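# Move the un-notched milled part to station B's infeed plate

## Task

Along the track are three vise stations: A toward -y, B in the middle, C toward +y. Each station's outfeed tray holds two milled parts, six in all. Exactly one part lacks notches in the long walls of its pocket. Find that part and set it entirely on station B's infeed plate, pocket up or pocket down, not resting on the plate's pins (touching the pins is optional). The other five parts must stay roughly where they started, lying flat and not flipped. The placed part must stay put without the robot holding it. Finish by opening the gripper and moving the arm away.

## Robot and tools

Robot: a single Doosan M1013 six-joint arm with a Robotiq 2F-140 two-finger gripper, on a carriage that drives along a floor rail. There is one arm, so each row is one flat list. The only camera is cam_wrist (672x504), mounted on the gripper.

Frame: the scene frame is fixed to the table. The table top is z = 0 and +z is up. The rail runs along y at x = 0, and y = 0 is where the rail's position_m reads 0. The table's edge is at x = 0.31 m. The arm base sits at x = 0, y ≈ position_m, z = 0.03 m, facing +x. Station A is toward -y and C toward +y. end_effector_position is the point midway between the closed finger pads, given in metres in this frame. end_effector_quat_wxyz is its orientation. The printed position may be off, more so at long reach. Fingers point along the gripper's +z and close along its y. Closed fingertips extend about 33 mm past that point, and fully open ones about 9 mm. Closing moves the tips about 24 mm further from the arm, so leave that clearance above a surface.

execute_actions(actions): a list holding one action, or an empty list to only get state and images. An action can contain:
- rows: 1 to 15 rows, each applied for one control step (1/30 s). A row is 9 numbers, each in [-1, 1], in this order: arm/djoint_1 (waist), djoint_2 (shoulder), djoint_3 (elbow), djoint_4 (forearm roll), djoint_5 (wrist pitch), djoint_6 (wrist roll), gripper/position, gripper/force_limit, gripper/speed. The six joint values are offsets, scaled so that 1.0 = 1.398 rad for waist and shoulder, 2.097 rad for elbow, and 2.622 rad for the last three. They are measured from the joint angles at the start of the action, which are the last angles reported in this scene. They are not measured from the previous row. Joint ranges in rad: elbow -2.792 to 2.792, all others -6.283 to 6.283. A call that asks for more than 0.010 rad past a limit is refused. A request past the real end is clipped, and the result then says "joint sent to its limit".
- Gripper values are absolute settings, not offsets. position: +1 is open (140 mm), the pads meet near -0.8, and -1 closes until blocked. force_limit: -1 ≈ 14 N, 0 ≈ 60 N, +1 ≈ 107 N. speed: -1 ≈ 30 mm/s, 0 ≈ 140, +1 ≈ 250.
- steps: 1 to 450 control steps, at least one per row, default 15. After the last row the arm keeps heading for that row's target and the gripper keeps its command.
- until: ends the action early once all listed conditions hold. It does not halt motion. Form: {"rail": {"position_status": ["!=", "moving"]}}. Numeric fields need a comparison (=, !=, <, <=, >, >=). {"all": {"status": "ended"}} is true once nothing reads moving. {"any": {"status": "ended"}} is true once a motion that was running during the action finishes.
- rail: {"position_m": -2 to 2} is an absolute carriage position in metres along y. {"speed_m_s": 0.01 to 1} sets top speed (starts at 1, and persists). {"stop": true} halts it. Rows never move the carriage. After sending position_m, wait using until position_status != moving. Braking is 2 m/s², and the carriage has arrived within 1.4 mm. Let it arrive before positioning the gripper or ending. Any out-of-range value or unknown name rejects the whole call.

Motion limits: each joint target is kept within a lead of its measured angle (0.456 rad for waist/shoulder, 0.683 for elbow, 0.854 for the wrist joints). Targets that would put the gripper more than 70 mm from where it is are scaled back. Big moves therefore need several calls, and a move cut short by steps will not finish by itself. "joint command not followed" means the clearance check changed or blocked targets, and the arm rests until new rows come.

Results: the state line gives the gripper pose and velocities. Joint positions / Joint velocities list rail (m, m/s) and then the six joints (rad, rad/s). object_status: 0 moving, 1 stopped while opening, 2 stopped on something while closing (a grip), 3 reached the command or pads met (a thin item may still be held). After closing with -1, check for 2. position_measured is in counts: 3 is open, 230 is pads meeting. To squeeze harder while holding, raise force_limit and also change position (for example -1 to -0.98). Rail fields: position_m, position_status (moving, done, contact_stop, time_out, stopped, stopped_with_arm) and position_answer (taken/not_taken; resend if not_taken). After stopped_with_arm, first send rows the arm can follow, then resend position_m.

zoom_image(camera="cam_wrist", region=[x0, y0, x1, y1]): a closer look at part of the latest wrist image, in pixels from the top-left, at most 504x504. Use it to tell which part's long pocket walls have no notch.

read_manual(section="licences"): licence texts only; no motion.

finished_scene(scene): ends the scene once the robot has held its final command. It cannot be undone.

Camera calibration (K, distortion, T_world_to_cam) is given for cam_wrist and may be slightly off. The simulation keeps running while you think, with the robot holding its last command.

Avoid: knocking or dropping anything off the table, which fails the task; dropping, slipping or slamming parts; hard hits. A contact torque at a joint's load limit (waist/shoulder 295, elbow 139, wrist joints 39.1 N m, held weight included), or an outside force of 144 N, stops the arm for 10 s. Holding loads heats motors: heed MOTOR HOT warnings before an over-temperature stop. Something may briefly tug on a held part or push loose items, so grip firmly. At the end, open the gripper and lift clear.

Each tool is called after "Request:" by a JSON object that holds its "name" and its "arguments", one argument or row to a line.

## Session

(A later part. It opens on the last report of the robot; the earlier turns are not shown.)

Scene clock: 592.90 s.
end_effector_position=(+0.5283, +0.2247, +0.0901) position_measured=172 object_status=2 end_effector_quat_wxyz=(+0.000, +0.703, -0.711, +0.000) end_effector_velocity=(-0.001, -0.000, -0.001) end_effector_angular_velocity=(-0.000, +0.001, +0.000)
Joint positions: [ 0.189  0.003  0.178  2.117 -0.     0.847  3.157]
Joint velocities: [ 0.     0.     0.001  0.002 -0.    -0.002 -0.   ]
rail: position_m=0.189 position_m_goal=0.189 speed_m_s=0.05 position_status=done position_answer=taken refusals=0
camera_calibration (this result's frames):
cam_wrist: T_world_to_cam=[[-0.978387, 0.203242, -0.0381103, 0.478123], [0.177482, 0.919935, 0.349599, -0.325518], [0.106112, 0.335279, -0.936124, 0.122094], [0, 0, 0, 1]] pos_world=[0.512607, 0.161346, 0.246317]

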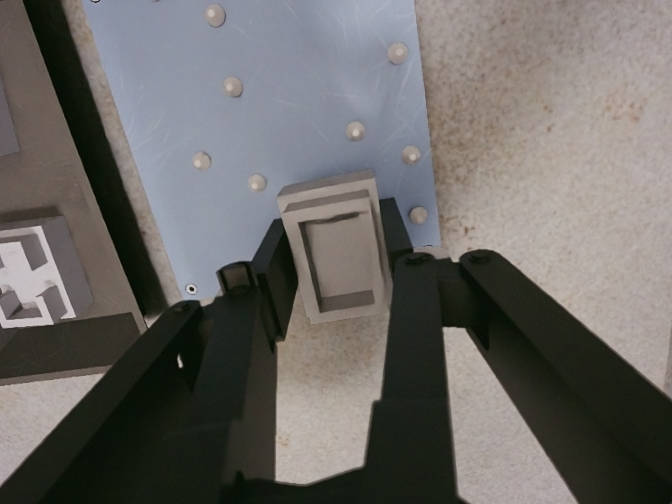

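Request:
{"name": "zoom_image", "arguments": {
  "camera": "cam_wrist",
  "region": [265, 155, 395, 235]
}}

Region (265, 155, 395, 235) of cam_wrist's 672x504 image, scaled by 3.877, with more detail than that image has; it fills the top 310 rows of this view, and the rest is white.

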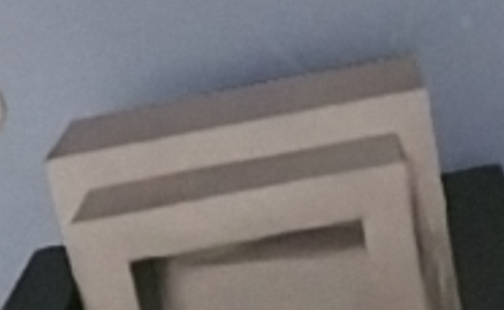

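Request:
{"name": "execute_actions", "arguments": {
  "actions": [
    {"rows": [[0, 0.0005, 0.0002, 0, -0.0004, 0, -1, 0.5, -0.5], [0, 0.0031, 0.0012, 0, -0.0026, 0, -1, 0.5, -0.5], [0, 0.0082, 0.0032, 0, -0.0069, 0, -1, 0.5, -0.5], [0, 0.0149, 0.0058, 0, -0.0126, 0, -1, 0.5, -0.5], [0, 0.0216, 0.0084, 0, -0.0183, 0, -1, 0.5, -0.5], [0, 0.0268, 0.0104, 0, -0.0226, 0, -1, 0.5, -0.5], [0, 0.0294, 0.0114, 0, -0.0248, 0, -1, 0.5, -0.5], [0, 0.02987, 0.01163, 0, -0.02523, 0, -1, 0.5, -0.5]], "steps": 13}
  ]
}}

Scene clock: 690.77 s.
end_effector_position=(+0.5284, +0.2247, +0.0582) position_measured=172 object_status=2 end_effector_quat_wxyz=(+0.000, +0.703, -0.711, +0.000) end_effector_velocity=(+0.000, +0.000, -0.001) end_effector_angular_velocity=(+0.000, -0.001, +0.000)
Joint positions: [ 0.189  0.003  0.219  2.141 -0.     0.781  3.157]
Joint velocities: [ 0.     0.     0.001  0.002 -0.    -0.005 -0.   ]
rail: position_m=0.189 position_m_goal=0.189 speed_m_s=0.05 position_status=done position_answer=taken refusals=0
camera_calibration (this result's frames):
cam_wrist: T_world_to_cam=[[-0.978392, 0.203214, -0.038113, 0.476946], [0.177452, 0.919933, 0.349621, -0.314372], [0.106109, 0.335303, -0.936116, 0.0922434], [0, 0, 0, 1]] pos_world=[0.512639, 0.161349, 0.214439]

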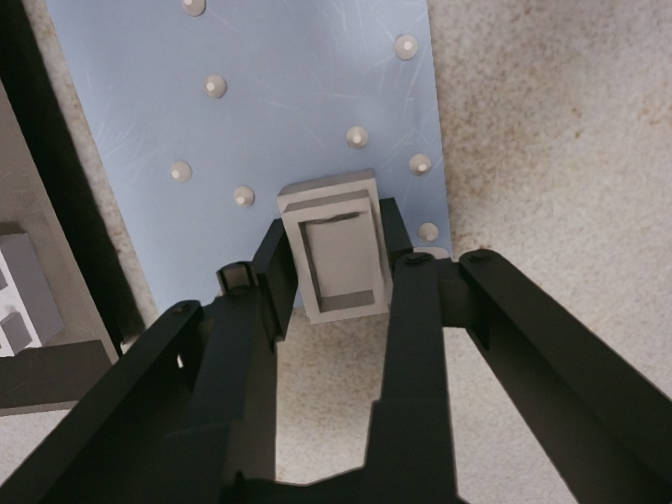

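Request:
{"name": "zoom_image", "arguments": {
  "camera": "cam_wrist",
  "region": [220, 110, 450, 260]
}}

Region (220, 110, 450, 260) of cam_wrist's 672x504 image, scaled by 2.191, with more detail than that image has; it fills the top 329 rows of this view, and the rest is white.

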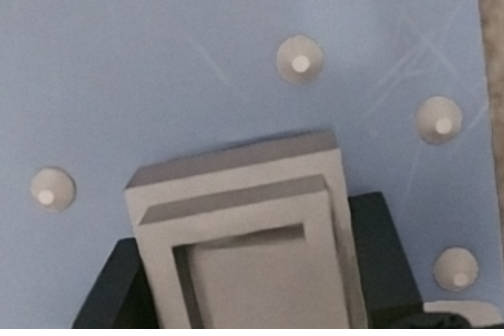

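Request:
{"name": "execute_actions", "arguments": {
  "actions": [
    {"rows": [[0, 0.0004, 0.00014, 0, -0.0003, 0, -1, 0.5, -0.5], [0, 0.0014, 0.0005, 0, -0.0011, 0, -1, 0.5, -0.5], [0, 0.0026, 0.0009, 0, -0.0021, 0, -1, 0.5, -0.5], [0, 0.0035, 0.0012, 0, -0.0028, 0, -1, 0.5, -0.5], [0, 0.0039, 0.00136, 0, -0.00316, 0, -1, 0.5, -0.5]], "steps": 9}
  ]
}}

Scene clock: 706.97 s.
end_effector_position=(+0.5283, +0.2247, +0.0542) position_measured=172 object_status=2 end_effector_quat_wxyz=(+0.000, +0.703, -0.711, +0.000) end_effector_velocity=(+0.000, +0.000, -0.001) end_effector_angular_velocity=(+0.000, -0.001, +0.000)
Joint positions: [ 0.189  0.003  0.225  2.144 -0.     0.773  3.157]
Joint velocities: [ 0.    -0.     0.001  0.001  0.    -0.003  0.   ]
rail: position_m=0.189 position_m_goal=0.189 speed_m_s=0.05 position_status=done position_answer=taken refusals=0
camera_calibration (this result's frames):
cam_wrist: T_world_to_cam=[[-0.978395, 0.203211, -0.0380665, 0.476775], [0.177466, 0.919932, 0.349615, -0.312995], [0.106064, 0.335306, -0.93612, 0.0885727], [0, 0, 0, 1]] pos_world=[0.512625, 0.16135, 0.210492]

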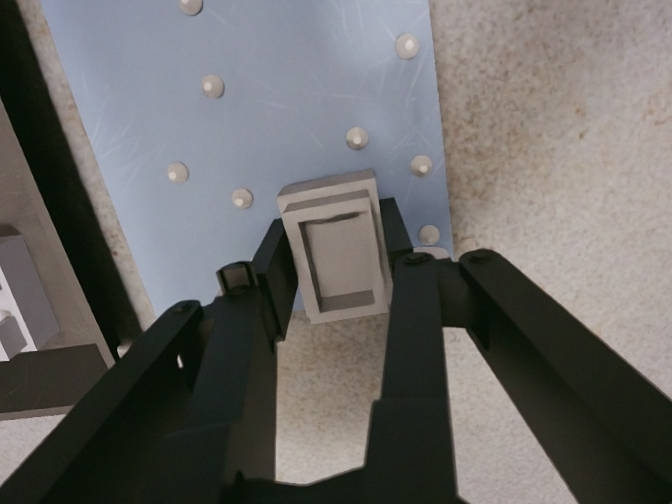

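Request:
{"name": "execute_actions", "arguments": {
  "actions": [
    {"rows": [[0, 0.0004, 0.00014, 0, -0.0003, 0, -1, 0.5, -0.5], [0, 0.0011, 0.0004, 0, -0.0009, 0, -1, 0.5, -0.5], [0, 0.0017, 0.0006, 0, -0.0014, 0, -1, 0.5, -0.5], [0, 0.00195, 0.00068, 0, -0.00158, 0, -1, 0.5, -0.5]], "steps": 8}
  ]
}}

Scene clock: 710.43 s.
end_effector_position=(+0.5283, +0.2247, +0.0523) position_measured=172 object_status=2 end_effector_quat_wxyz=(+0.000, +0.703, -0.711, +0.000) end_effector_velocity=(+0.000, +0.000, -0.001) end_effector_angular_velocity=(+0.000, -0.000, +0.000)
Joint positions: [ 0.189  0.003  0.227  2.145 -0.     0.769  3.157]
Joint velocities: [ 0.    -0.     0.001  0.     0.    -0.002  0.   ]
rail: position_m=0.189 position_m_goal=0.189 speed_m_s=0.05 position_status=done position_answer=taken refusals=0
camera_calibration (this result's frames):
cam_wrist: T_world_to_cam=[[-0.978396, 0.20321, -0.0380425, 0.476678], [0.177473, 0.919932, 0.349612, -0.312308], [0.106041, 0.335307, -0.936122, 0.0867461], [0, 0, 0, 1]] pos_world=[0.512607, 0.16135, 0.208526]

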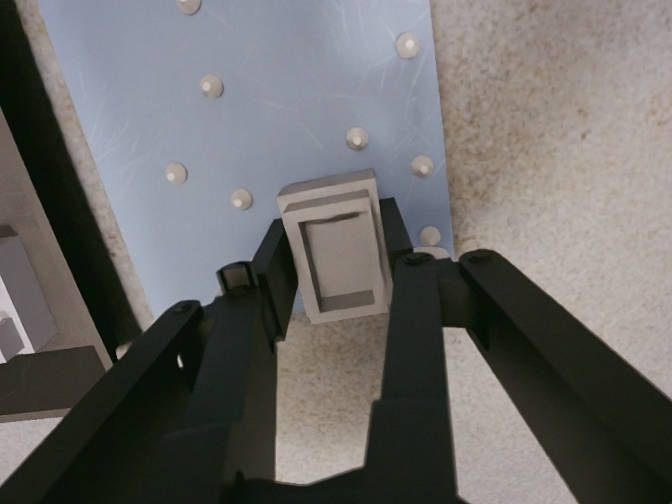

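Request:
{"name": "zoom_image", "arguments": {
  "camera": "cam_wrist",
  "region": [265, 155, 395, 235]
}}

Region (265, 155, 395, 235) of cam_wrist's 672x504 image, scaled by 3.877, with more detail than that image has; it fills the top 310 rows of this view, and the rest is white.

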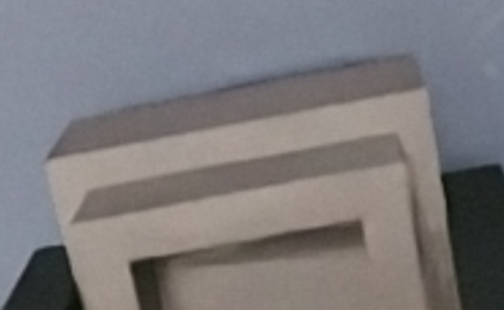

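Request:
{"name": "execute_actions", "arguments": {
  "actions": [
    {"rows": [[0, 0.0004, 0.00014, 0, -0.0003, 0, -1, 0.5, -0.5], [0, 0.0011, 0.0004, 0, -0.0009, 0, -1, 0.5, -0.5], [0, 0.0017, 0.0006, 0, -0.0014, 0, -1, 0.5, -0.5], [0, 0.00195, 0.00068, 0, -0.00158, 0, -1, 0.5, -0.5]], "steps": 8}
  ]
}}

Scene clock: 720.20 s.
end_effector_position=(+0.5283, +0.2247, +0.0503) position_measured=172 object_status=2 end_effector_quat_wxyz=(+0.000, +0.703, -0.711, +0.000) end_effector_velocity=(+0.000, +0.000, -0.001) end_effector_angular_velocity=(+0.000, -0.000, +0.000)
Joint positions: [ 0.189  0.003  0.23   2.147 -0.     0.765  3.157]
Joint velocities: [ 0.    -0.     0.001  0.    -0.    -0.002  0.   ]
rail: position_m=0.189 position_m_goal=0.189 speed_m_s=0.05 position_status=done position_answer=taken refusals=0
camera_calibration (this result's frames):
cam_wrist: T_world_to_cam=[[-0.978397, 0.203208, -0.0380184, 0.476573], [0.17748, 0.919932, 0.349609, -0.31162], [0.106018, 0.335309, -0.936124, 0.0849228], [0, 0, 0, 1]] pos_world=[0.512581, 0.16135, 0.206562]

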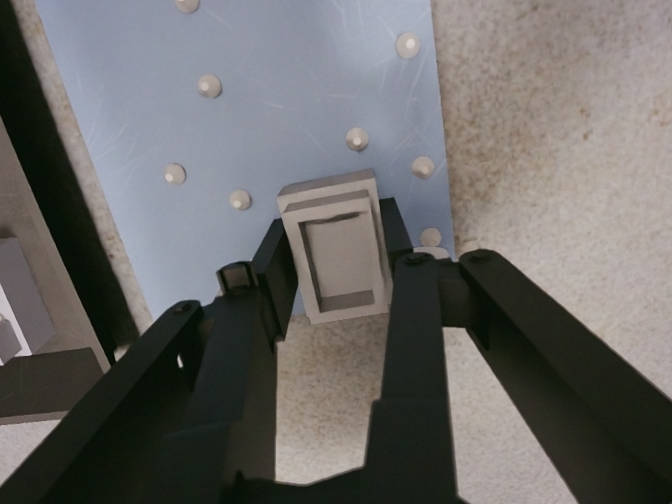

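Request:
{"name": "execute_actions", "arguments": {
  "actions": [
    {"rows": [[0, 0.0004, 0.00014, 0, -0.0003, 0, -1, 0.5, -0.5], [0, 0.0011, 0.0004, 0, -0.0009, 0, -1, 0.5, -0.5], [0, 0.0017, 0.0006, 0, -0.0014, 0, -1, 0.5, -0.5], [0, 0.00195, 0.00068, 0, -0.00158, 0, -1, 0.5, -0.5]], "steps": 8}
  ]
}}

Scene clock: 725.00 s.
end_effector_position=(+0.5283, +0.2247, +0.0484) position_measured=172 object_status=2 end_effector_quat_wxyz=(+0.000, +0.703, -0.711, +0.000) end_effector_velocity=(+0.000, +0.000, -0.001) end_effector_angular_velocity=(+0.000, -0.000, +0.000)
Joint positions: [ 0.189  0.003  0.233  2.148 -0.001  0.761  3.157]
Joint velocities: [ 0.    -0.     0.001  0.     0.    -0.002  0.   ]
rail: position_m=0.189 position_m_goal=0.189 speed_m_s=0.05 position_status=done position_answer=taken refusals=0
camera_calibration (this result's frames):
cam_wrist: T_world_to_cam=[[-0.978398, 0.203207, -0.0379944, 0.476462], [0.177487, 0.919932, 0.349606, -0.310932], [0.105995, 0.33531, -0.936126, 0.0831027], [0, 0, 0, 1]] pos_world=[0.512548, 0.16135, 0.204601]

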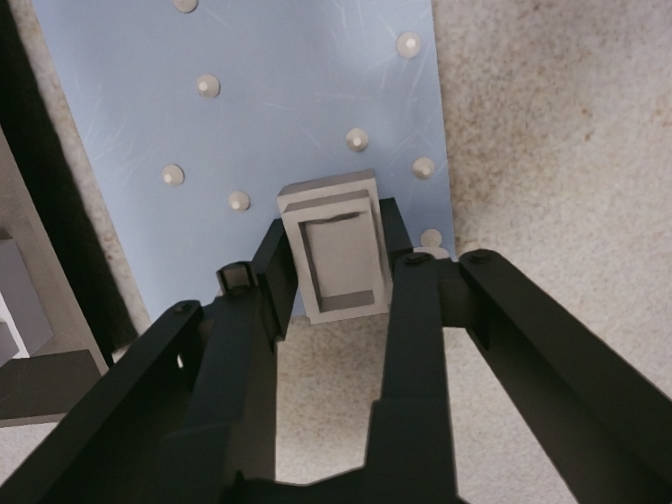

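Request:
{"name": "zoom_image", "arguments": {
  "camera": "cam_wrist",
  "region": [220, 110, 450, 260]
}}

Region (220, 110, 450, 260) of cam_wrist's 672x504 image, scaled by 2.191, with more detail than that image has; it fills the top 329 rows of this view, and the rest is white.

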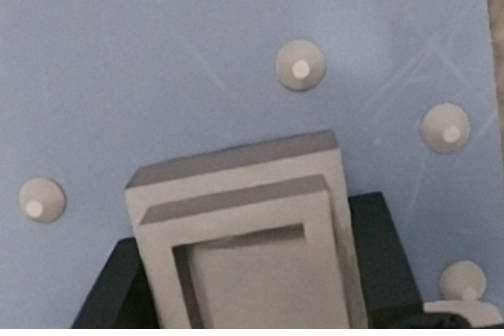

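Request:
{"name": "execute_actions", "arguments": {
  "actions": [
    {"rows": [[0, 0.0003, 0.0001, 0, -0.00025, 0, -1, 0.5, -0.5], [0, 0.0008, 0.0003, 0, -0.0007, 0, -1, 0.5, -0.5], [0, 0.0013, 0.00045, 0, -0.00105, 0, -1, 0.5, -0.5], [0, 0.00146, 0.00051, 0, -0.00119, 0, -1, 0.5, -0.5]], "steps": 8}
  ]
}}

Scene clock: 731.93 s.
end_effector_position=(+0.5282, +0.2247, +0.0469) position_measured=172 object_status=2 end_effector_quat_wxyz=(+0.000, +0.703, -0.711, +0.000) end_effector_velocity=(+0.000, +0.000, -0.000) end_effector_angular_velocity=(+0.000, -0.000, +0.000)
Joint positions: [ 0.189  0.003  0.235  2.149 -0.     0.758  3.157]
Joint velocities: [ 0.     0.     0.001  0.     0.    -0.001  0.   ]
rail: position_m=0.189 position_m_goal=0.189 speed_m_s=0.05 position_status=done position_answer=taken refusals=0
camera_calibration (this result's frames):
cam_wrist: T_world_to_cam=[[-0.978399, 0.203206, -0.0379927, 0.47638], [0.177487, 0.919931, 0.349607, -0.310414], [0.105993, 0.335311, -0.936126, 0.081732], [0, 0, 0, 1]] pos_world=[0.512521, 0.16135, 0.203133]

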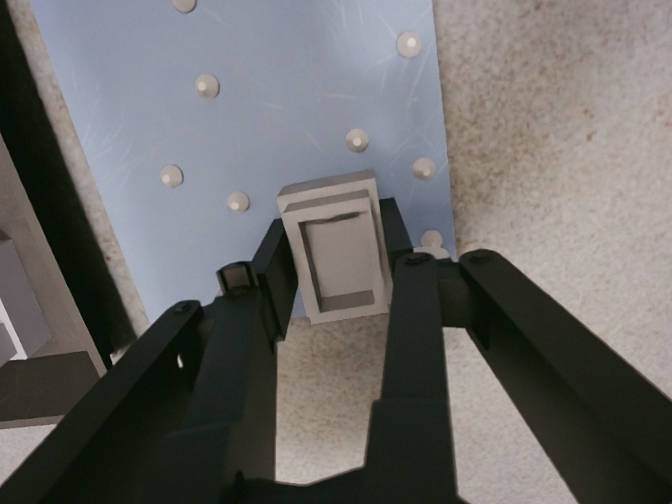

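Request:
{"name": "execute_actions", "arguments": {
  "actions": [
    {"rows": [[0, 0.0003, 0.0001, 0, -0.00025, 0, -1, 0.5, -0.5], [0, 0.0008, 0.0003, 0, -0.0007, 0, -1, 0.5, -0.5], [0, 0.0013, 0.00045, 0, -0.00105, 0, -1, 0.5, -0.5], [0, 0.00146, 0.00051, 0, -0.00119, 0, -1, 0.5, -0.5]], "steps": 8}
  ]
}}

Scene clock: 738.17 s.
end_effector_position=(+0.5282, +0.2247, +0.0454) position_measured=172 object_status=2 end_effector_quat_wxyz=(+0.000, +0.703, -0.711, +0.000) end_effector_velocity=(+0.000, +0.000, -0.000) end_effector_angular_velocity=(+0.000, -0.000, +0.000)
Joint positions: [ 0.189  0.003  0.237  2.15  -0.     0.755  3.157]
Joint velocities: [ 0.     0.     0.001  0.    -0.    -0.001  0.   ]
rail: position_m=0.189 position_m_goal=0.189 speed_m_s=0.05 position_status=done position_answer=taken refusals=0
camera_calibration (this result's frames):
cam_wrist: T_world_to_cam=[[-0.978399, 0.203205, -0.0379912, 0.476293], [0.177487, 0.919931, 0.349607, -0.309895], [0.105991, 0.335312, -0.936126, 0.080363], [0, 0, 0, 1]] pos_world=[0.512489, 0.16135, 0.201666]

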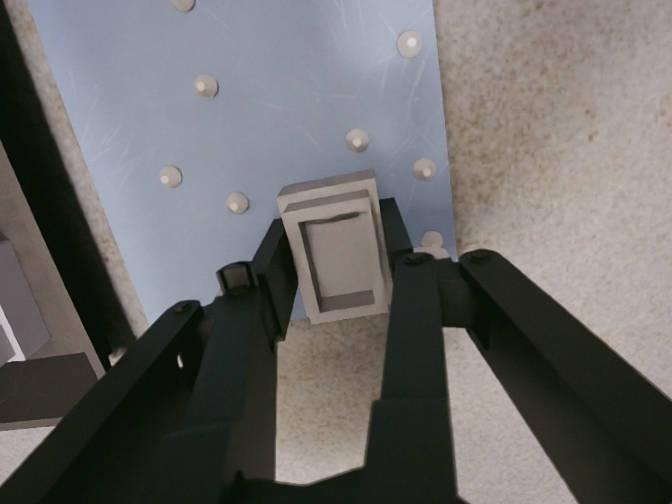

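Request:
{"name": "zoom_image", "arguments": {
  "camera": "cam_wrist",
  "region": [265, 155, 395, 235]
}}

Region (265, 155, 395, 235) of cam_wrist's 672x504 image, scaled by 3.877, with more detail than that image has; it fills the top 310 rows of this view, and the rest is white.

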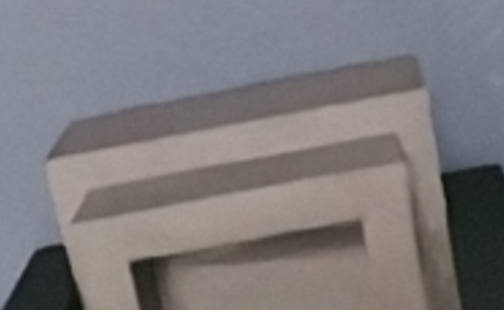

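Request:
{"name": "execute_actions", "arguments": {
  "actions": [
    {"rows": [[0, 0.0003, 0.0001, 0, -0.00025, 0, -1, 0.5, -0.5], [0, 0.0007, 0.00025, 0, -0.0006, 0, -1, 0.5, -0.5], [0, 0.00117, 0.00041, 0, -0.00095, 0, -1, 0.5, -0.5]], "steps": 7}
  ]
}}

Scene clock: 773.20 s.
end_effector_position=(+0.5282, +0.2247, +0.0444) position_measured=172 object_status=2 end_effector_quat_wxyz=(+0.000, +0.703, -0.711, +0.000) end_effector_velocity=(+0.000, +0.000, -0.001) end_effector_angular_velocity=(+0.000, -0.001, +0.000)
Joint positions: [ 0.189  0.003  0.238  2.151 -0.     0.753  3.157]
Joint velocities: [ 0.     0.     0.     0.001  0.    -0.002 -0.   ]
rail: position_m=0.189 position_m_goal=0.189 speed_m_s=0.05 position_status=done position_answer=taken refusals=0
camera_calibration (this result's frames):
cam_wrist: T_world_to_cam=[[-0.978394, 0.203204, -0.038122, 0.476287], [0.177439, 0.919931, 0.349632, -0.309527], [0.106116, 0.335314, -0.936111, 0.0793561], [0, 0, 0, 1]] pos_world=[0.512498, 0.161351, 0.200664]

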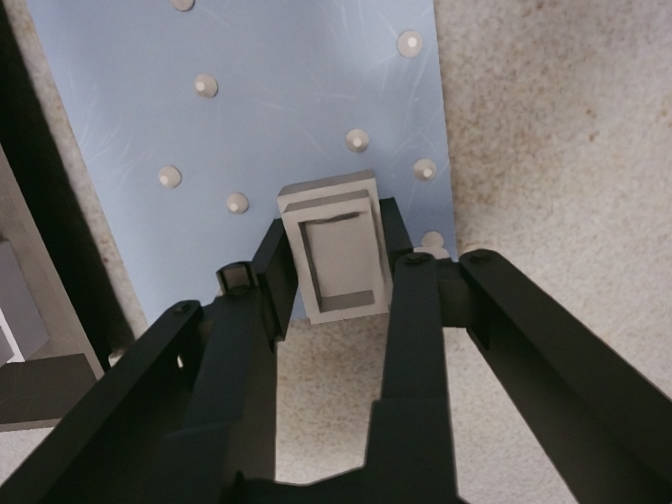

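Request:
{"name": "execute_actions", "arguments": {
  "actions": [
    {"rows": [[0, 0, 0, 0, 0, 0, -0.13, 0.5, -0.6]], "steps": 1}
  ]
}}

Scene clock: 780.47 s.
end_effector_position=(+0.5282, +0.2247, +0.0442) position_measured=172 object_status=0 end_effector_quat_wxyz=(+0.000, +0.703, -0.711, +0.000) end_effector_velocity=(-0.000, -0.000, -0.000) end_effector_angular_velocity=(-0.000, +0.000, -0.000)
Joint positions: [ 0.189  0.003  0.238  2.151 -0.001  0.752  3.157]
Joint velocities: [ 0.  0. -0.  0. -0.  0.  0.]
rail: position_m=0.189 position_m_goal=0.189 speed_m_s=0.05 position_status=done position_answer=taken refusals=0
camera_calibration (this result's frames):
cam_wrist: T_world_to_cam=[[-0.978399, 0.203204, -0.0379864, 0.476215], [0.177487, 0.919931, 0.349607, -0.309473], [0.105986, 0.335313, -0.936126, 0.0792522], [0, 0, 0, 1]] pos_world=[0.512456, 0.16135, 0.200474]

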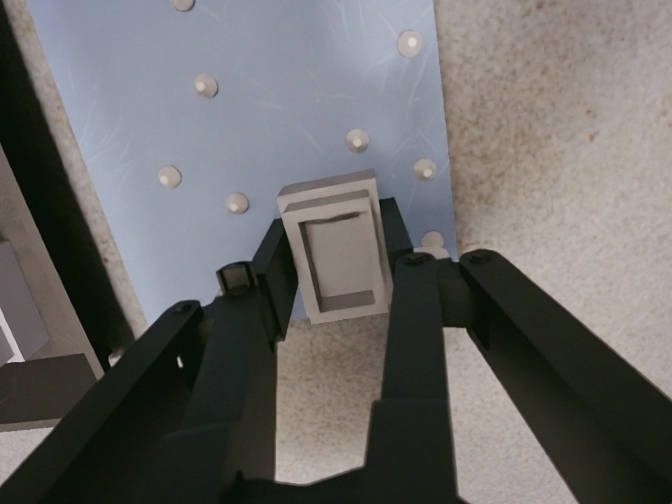

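Request:
{"name": "execute_actions", "arguments": {
  "actions": []
}}

Request:
{"name": "zoom_image", "arguments": {
  "camera": "cam_wrist",
  "region": [265, 155, 395, 235]
}}

Scene clock: 785.87 s.
end_effector_position=(+0.5282, +0.2247, +0.0444) position_measured=145 object_status=3 end_effector_quat_wxyz=(+0.000, +0.703, -0.711, +0.000) end_effector_velocity=(+0.000, +0.000, +0.000) end_effector_angular_velocity=(+0.000, -0.000, +0.000)
Joint positions: [ 0.189  0.003  0.238  2.151 -0.     0.753  3.157]
Joint velocities: [ 0.  0.  0. -0.  0. -0. -0.]
rail: position_m=0.189 position_m_goal=0.189 speed_m_s=0.05 position_status=done position_answer=taken refusals=0
camera_calibration (this result's frames):
cam_wrist: T_world_to_cam=[[-0.978394, 0.203204, -0.0381222, 0.476287], [0.177439, 0.919931, 0.349632, -0.309527], [0.106117, 0.335314, -0.936111, 0.0793561], [0, 0, 0, 1]] pos_world=[0.512498, 0.16135, 0.200664]

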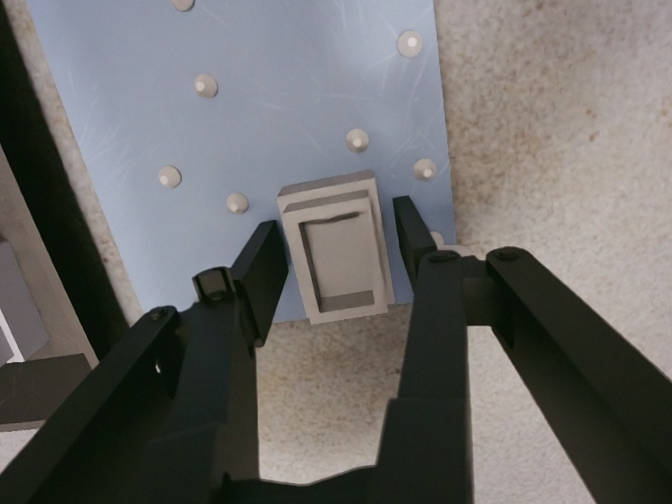

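Region (265, 155, 395, 235) of cam_wrist's 672x504 image, scaled by 3.877, with more detail than that image has; it fills the top 310 rows of this view, and the rest is white.

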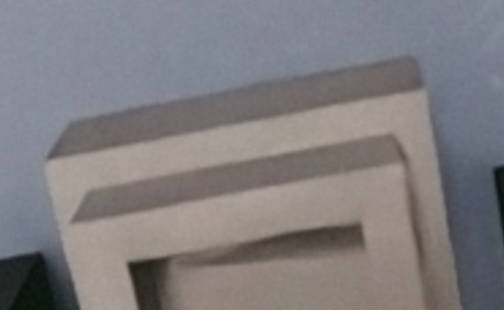

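Request:
{"name": "execute_actions", "arguments": {
  "actions": [
    {"rows": [[0, -0.0006, -0.0002, 0, 0.0005, 0, -0.13, 0.5, 0], [0, -0.0024, -0.0009, 0, 0.002, 0, -0.13, 0.5, 0], [0, -0.006, -0.0023, 0, 0.005, 0, -0.13, 0.5, 0], [0, -0.0112, -0.0042, 0, 0.0094, 0, -0.13, 0.5, 0], [0, -0.0177, -0.0066, 0, 0.0148, 0, -0.13, 0.5, 0], [0, -0.0255, -0.0096, 0, 0.0212, 0, -0.13, 0.5, 0], [0, -0.0341, -0.0128, 0, 0.0284, 0, -0.13, 0.5, 0], [0, -0.0432, -0.0162, 0, 0.036, 0, -0.13, 0.5, 0], [0, -0.054, -0.0205, 0, 0.0451, 0, -0.13, 0.5, 0], [0, -0.0661, -0.0253, 0, 0.0555, 0, -0.13, 0.5, 0], [0, -0.079, -0.0304, 0, 0.0665, 0, -0.13, 0.5, 0], [0, -0.0934, -0.0361, 0, 0.0787, 0, -0.13, 0.5, 0], [0, -0.1091, -0.0424, 0, 0.0921, 0, 1, 0.5, 0], [0, -0.1263, -0.0492, 0, 0.1067, 0, 1, 0.5, 0], [0, -0.1865, -0.0731, 0, 0.1579, 0, 1, 0.5, 0]], "steps": 25}
  ]
}}

Scene clock: 808.43 s.
end_effector_position=(+0.4998, +0.2246, +0.2497) position_measured=57 object_status=0 end_effector_quat_wxyz=(+0.000, +0.703, -0.711, +0.000) end_effector_velocity=(-0.001, -0.000, +0.002) end_effector_angular_velocity=(-0.000, +0.005, -0.000)
Joint positions: [ 0.189  0.003 -0.022  1.998 -0.     1.166  3.157]
Joint velocities: [ 0.     0.    -0.    -0.004  0.     0.009  0.   ]
rail: position_m=0.189 position_m_goal=0.189 speed_m_s=0.05 position_status=done position_answer=taken refusals=0
camera_calibration (this result's frames):
cam_wrist: T_world_to_cam=[[-0.978359, 0.203364, -0.0381708, 0.45631], [0.177585, 0.919942, 0.349529, -0.376191], [0.106197, 0.335186, -0.936148, 0.274561], [0, 0, 0, 1]] pos_world=[0.484083, 0.161248, 0.405937]

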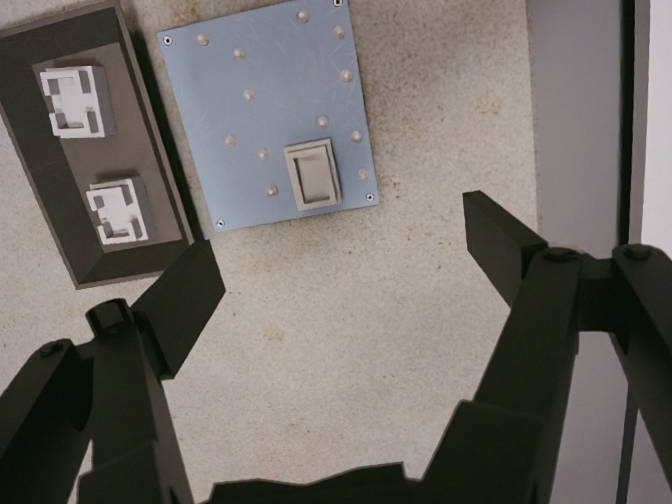

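Request:
{"name": "zoom_image", "arguments": {
  "camera": "cam_wrist",
  "region": [200, 90, 400, 250]
}}

Region (200, 90, 400, 250) of cam_wrist's 672x504 image, scaled by 2.520, with more detail than that image has; it fills the top 403 rows of this view, and the rest is white.

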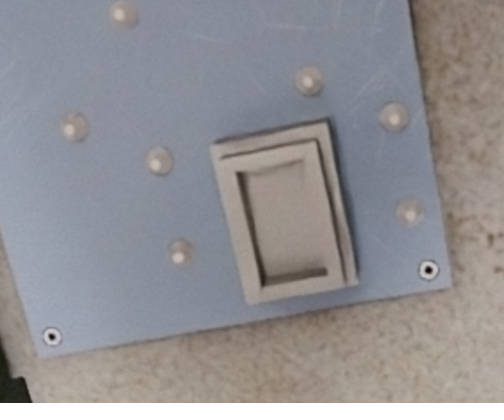

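Request:
{"name": "execute_actions", "arguments": {
  "actions": [
    {"rail": {"position_m": 1.98, "speed_m_s": 0.8}, "steps": 1}
  ]
}}

Scene clock: 826.03 s.
end_effector_position=(+0.4999, +0.2247, +0.2500) position_measured=3 object_status=3 end_effector_quat_wxyz=(+0.000, +0.703, -0.711, +0.000) end_effector_velocity=(-0.000, +0.017, +0.000) end_effector_angular_velocity=(+0.000, -0.000, -0.000)
Joint positions: [ 0.189  0.003 -0.023  1.998 -0.     1.167  3.157]
Joint velocities: [ 0.017 -0.    -0.    -0.     0.     0.    -0.   ]
rail: position_m=0.189 position_m_goal=1.980 speed_m_s=0.80 position_status=moving position_answer=taken refusals=0
camera_calibration (this result's frames):
cam_wrist: T_world_to_cam=[[-0.978355, 0.203364, -0.0382677, 0.456365], [0.17755, 0.919942, 0.349546, -0.376412], [0.106289, 0.335186, -0.936137, 0.274722], [0, 0, 0, 1]] pos_world=[0.484119, 0.161385, 0.406215]

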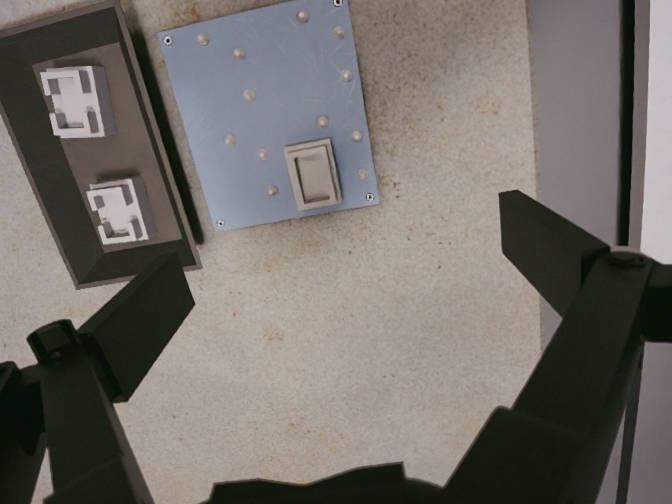

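Request:
{"name": "execute_actions", "arguments": {
  "actions": []
}}

Scene clock: 830.73 s.
end_effector_position=(+0.4999, +2.0162, +0.2500) position_measured=3 object_status=3 end_effector_quat_wxyz=(+0.000, +0.703, -0.711, +0.000) end_effector_velocity=(-0.000, -0.000, -0.000) end_effector_angular_velocity=(-0.000, +0.000, +0.000)
Joint positions: [ 1.98   0.003 -0.023  1.998 -0.     1.167  3.157]
Joint velocities: [ 0. -0.  0.  0. -0.  0. -0.]
rail: position_m=1.980 position_m_goal=1.980 speed_m_s=0.80 position_status=done position_answer=taken refusals=0
camera_calibration (this result's frames):
cam_wrist: T_world_to_cam=[[-0.978355, 0.203365, -0.0382744, 0.0920476], [0.177548, 0.919942, 0.349547, -2.02446], [0.106296, 0.335186, -0.936137, -0.325753], [0, 0, 0, 1]] pos_world=[0.48412, 1.95285, 0.406219]

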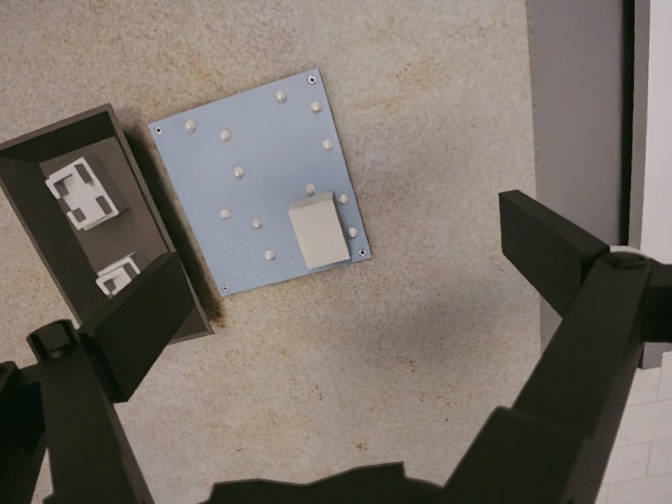

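Station C's parts are still in place and flat. The target part is on B's plate and the robot is clear.

Request:
{"name": "finished_scene", "arguments": {
  "scene": 1
}}

The scene is finished: the task was done.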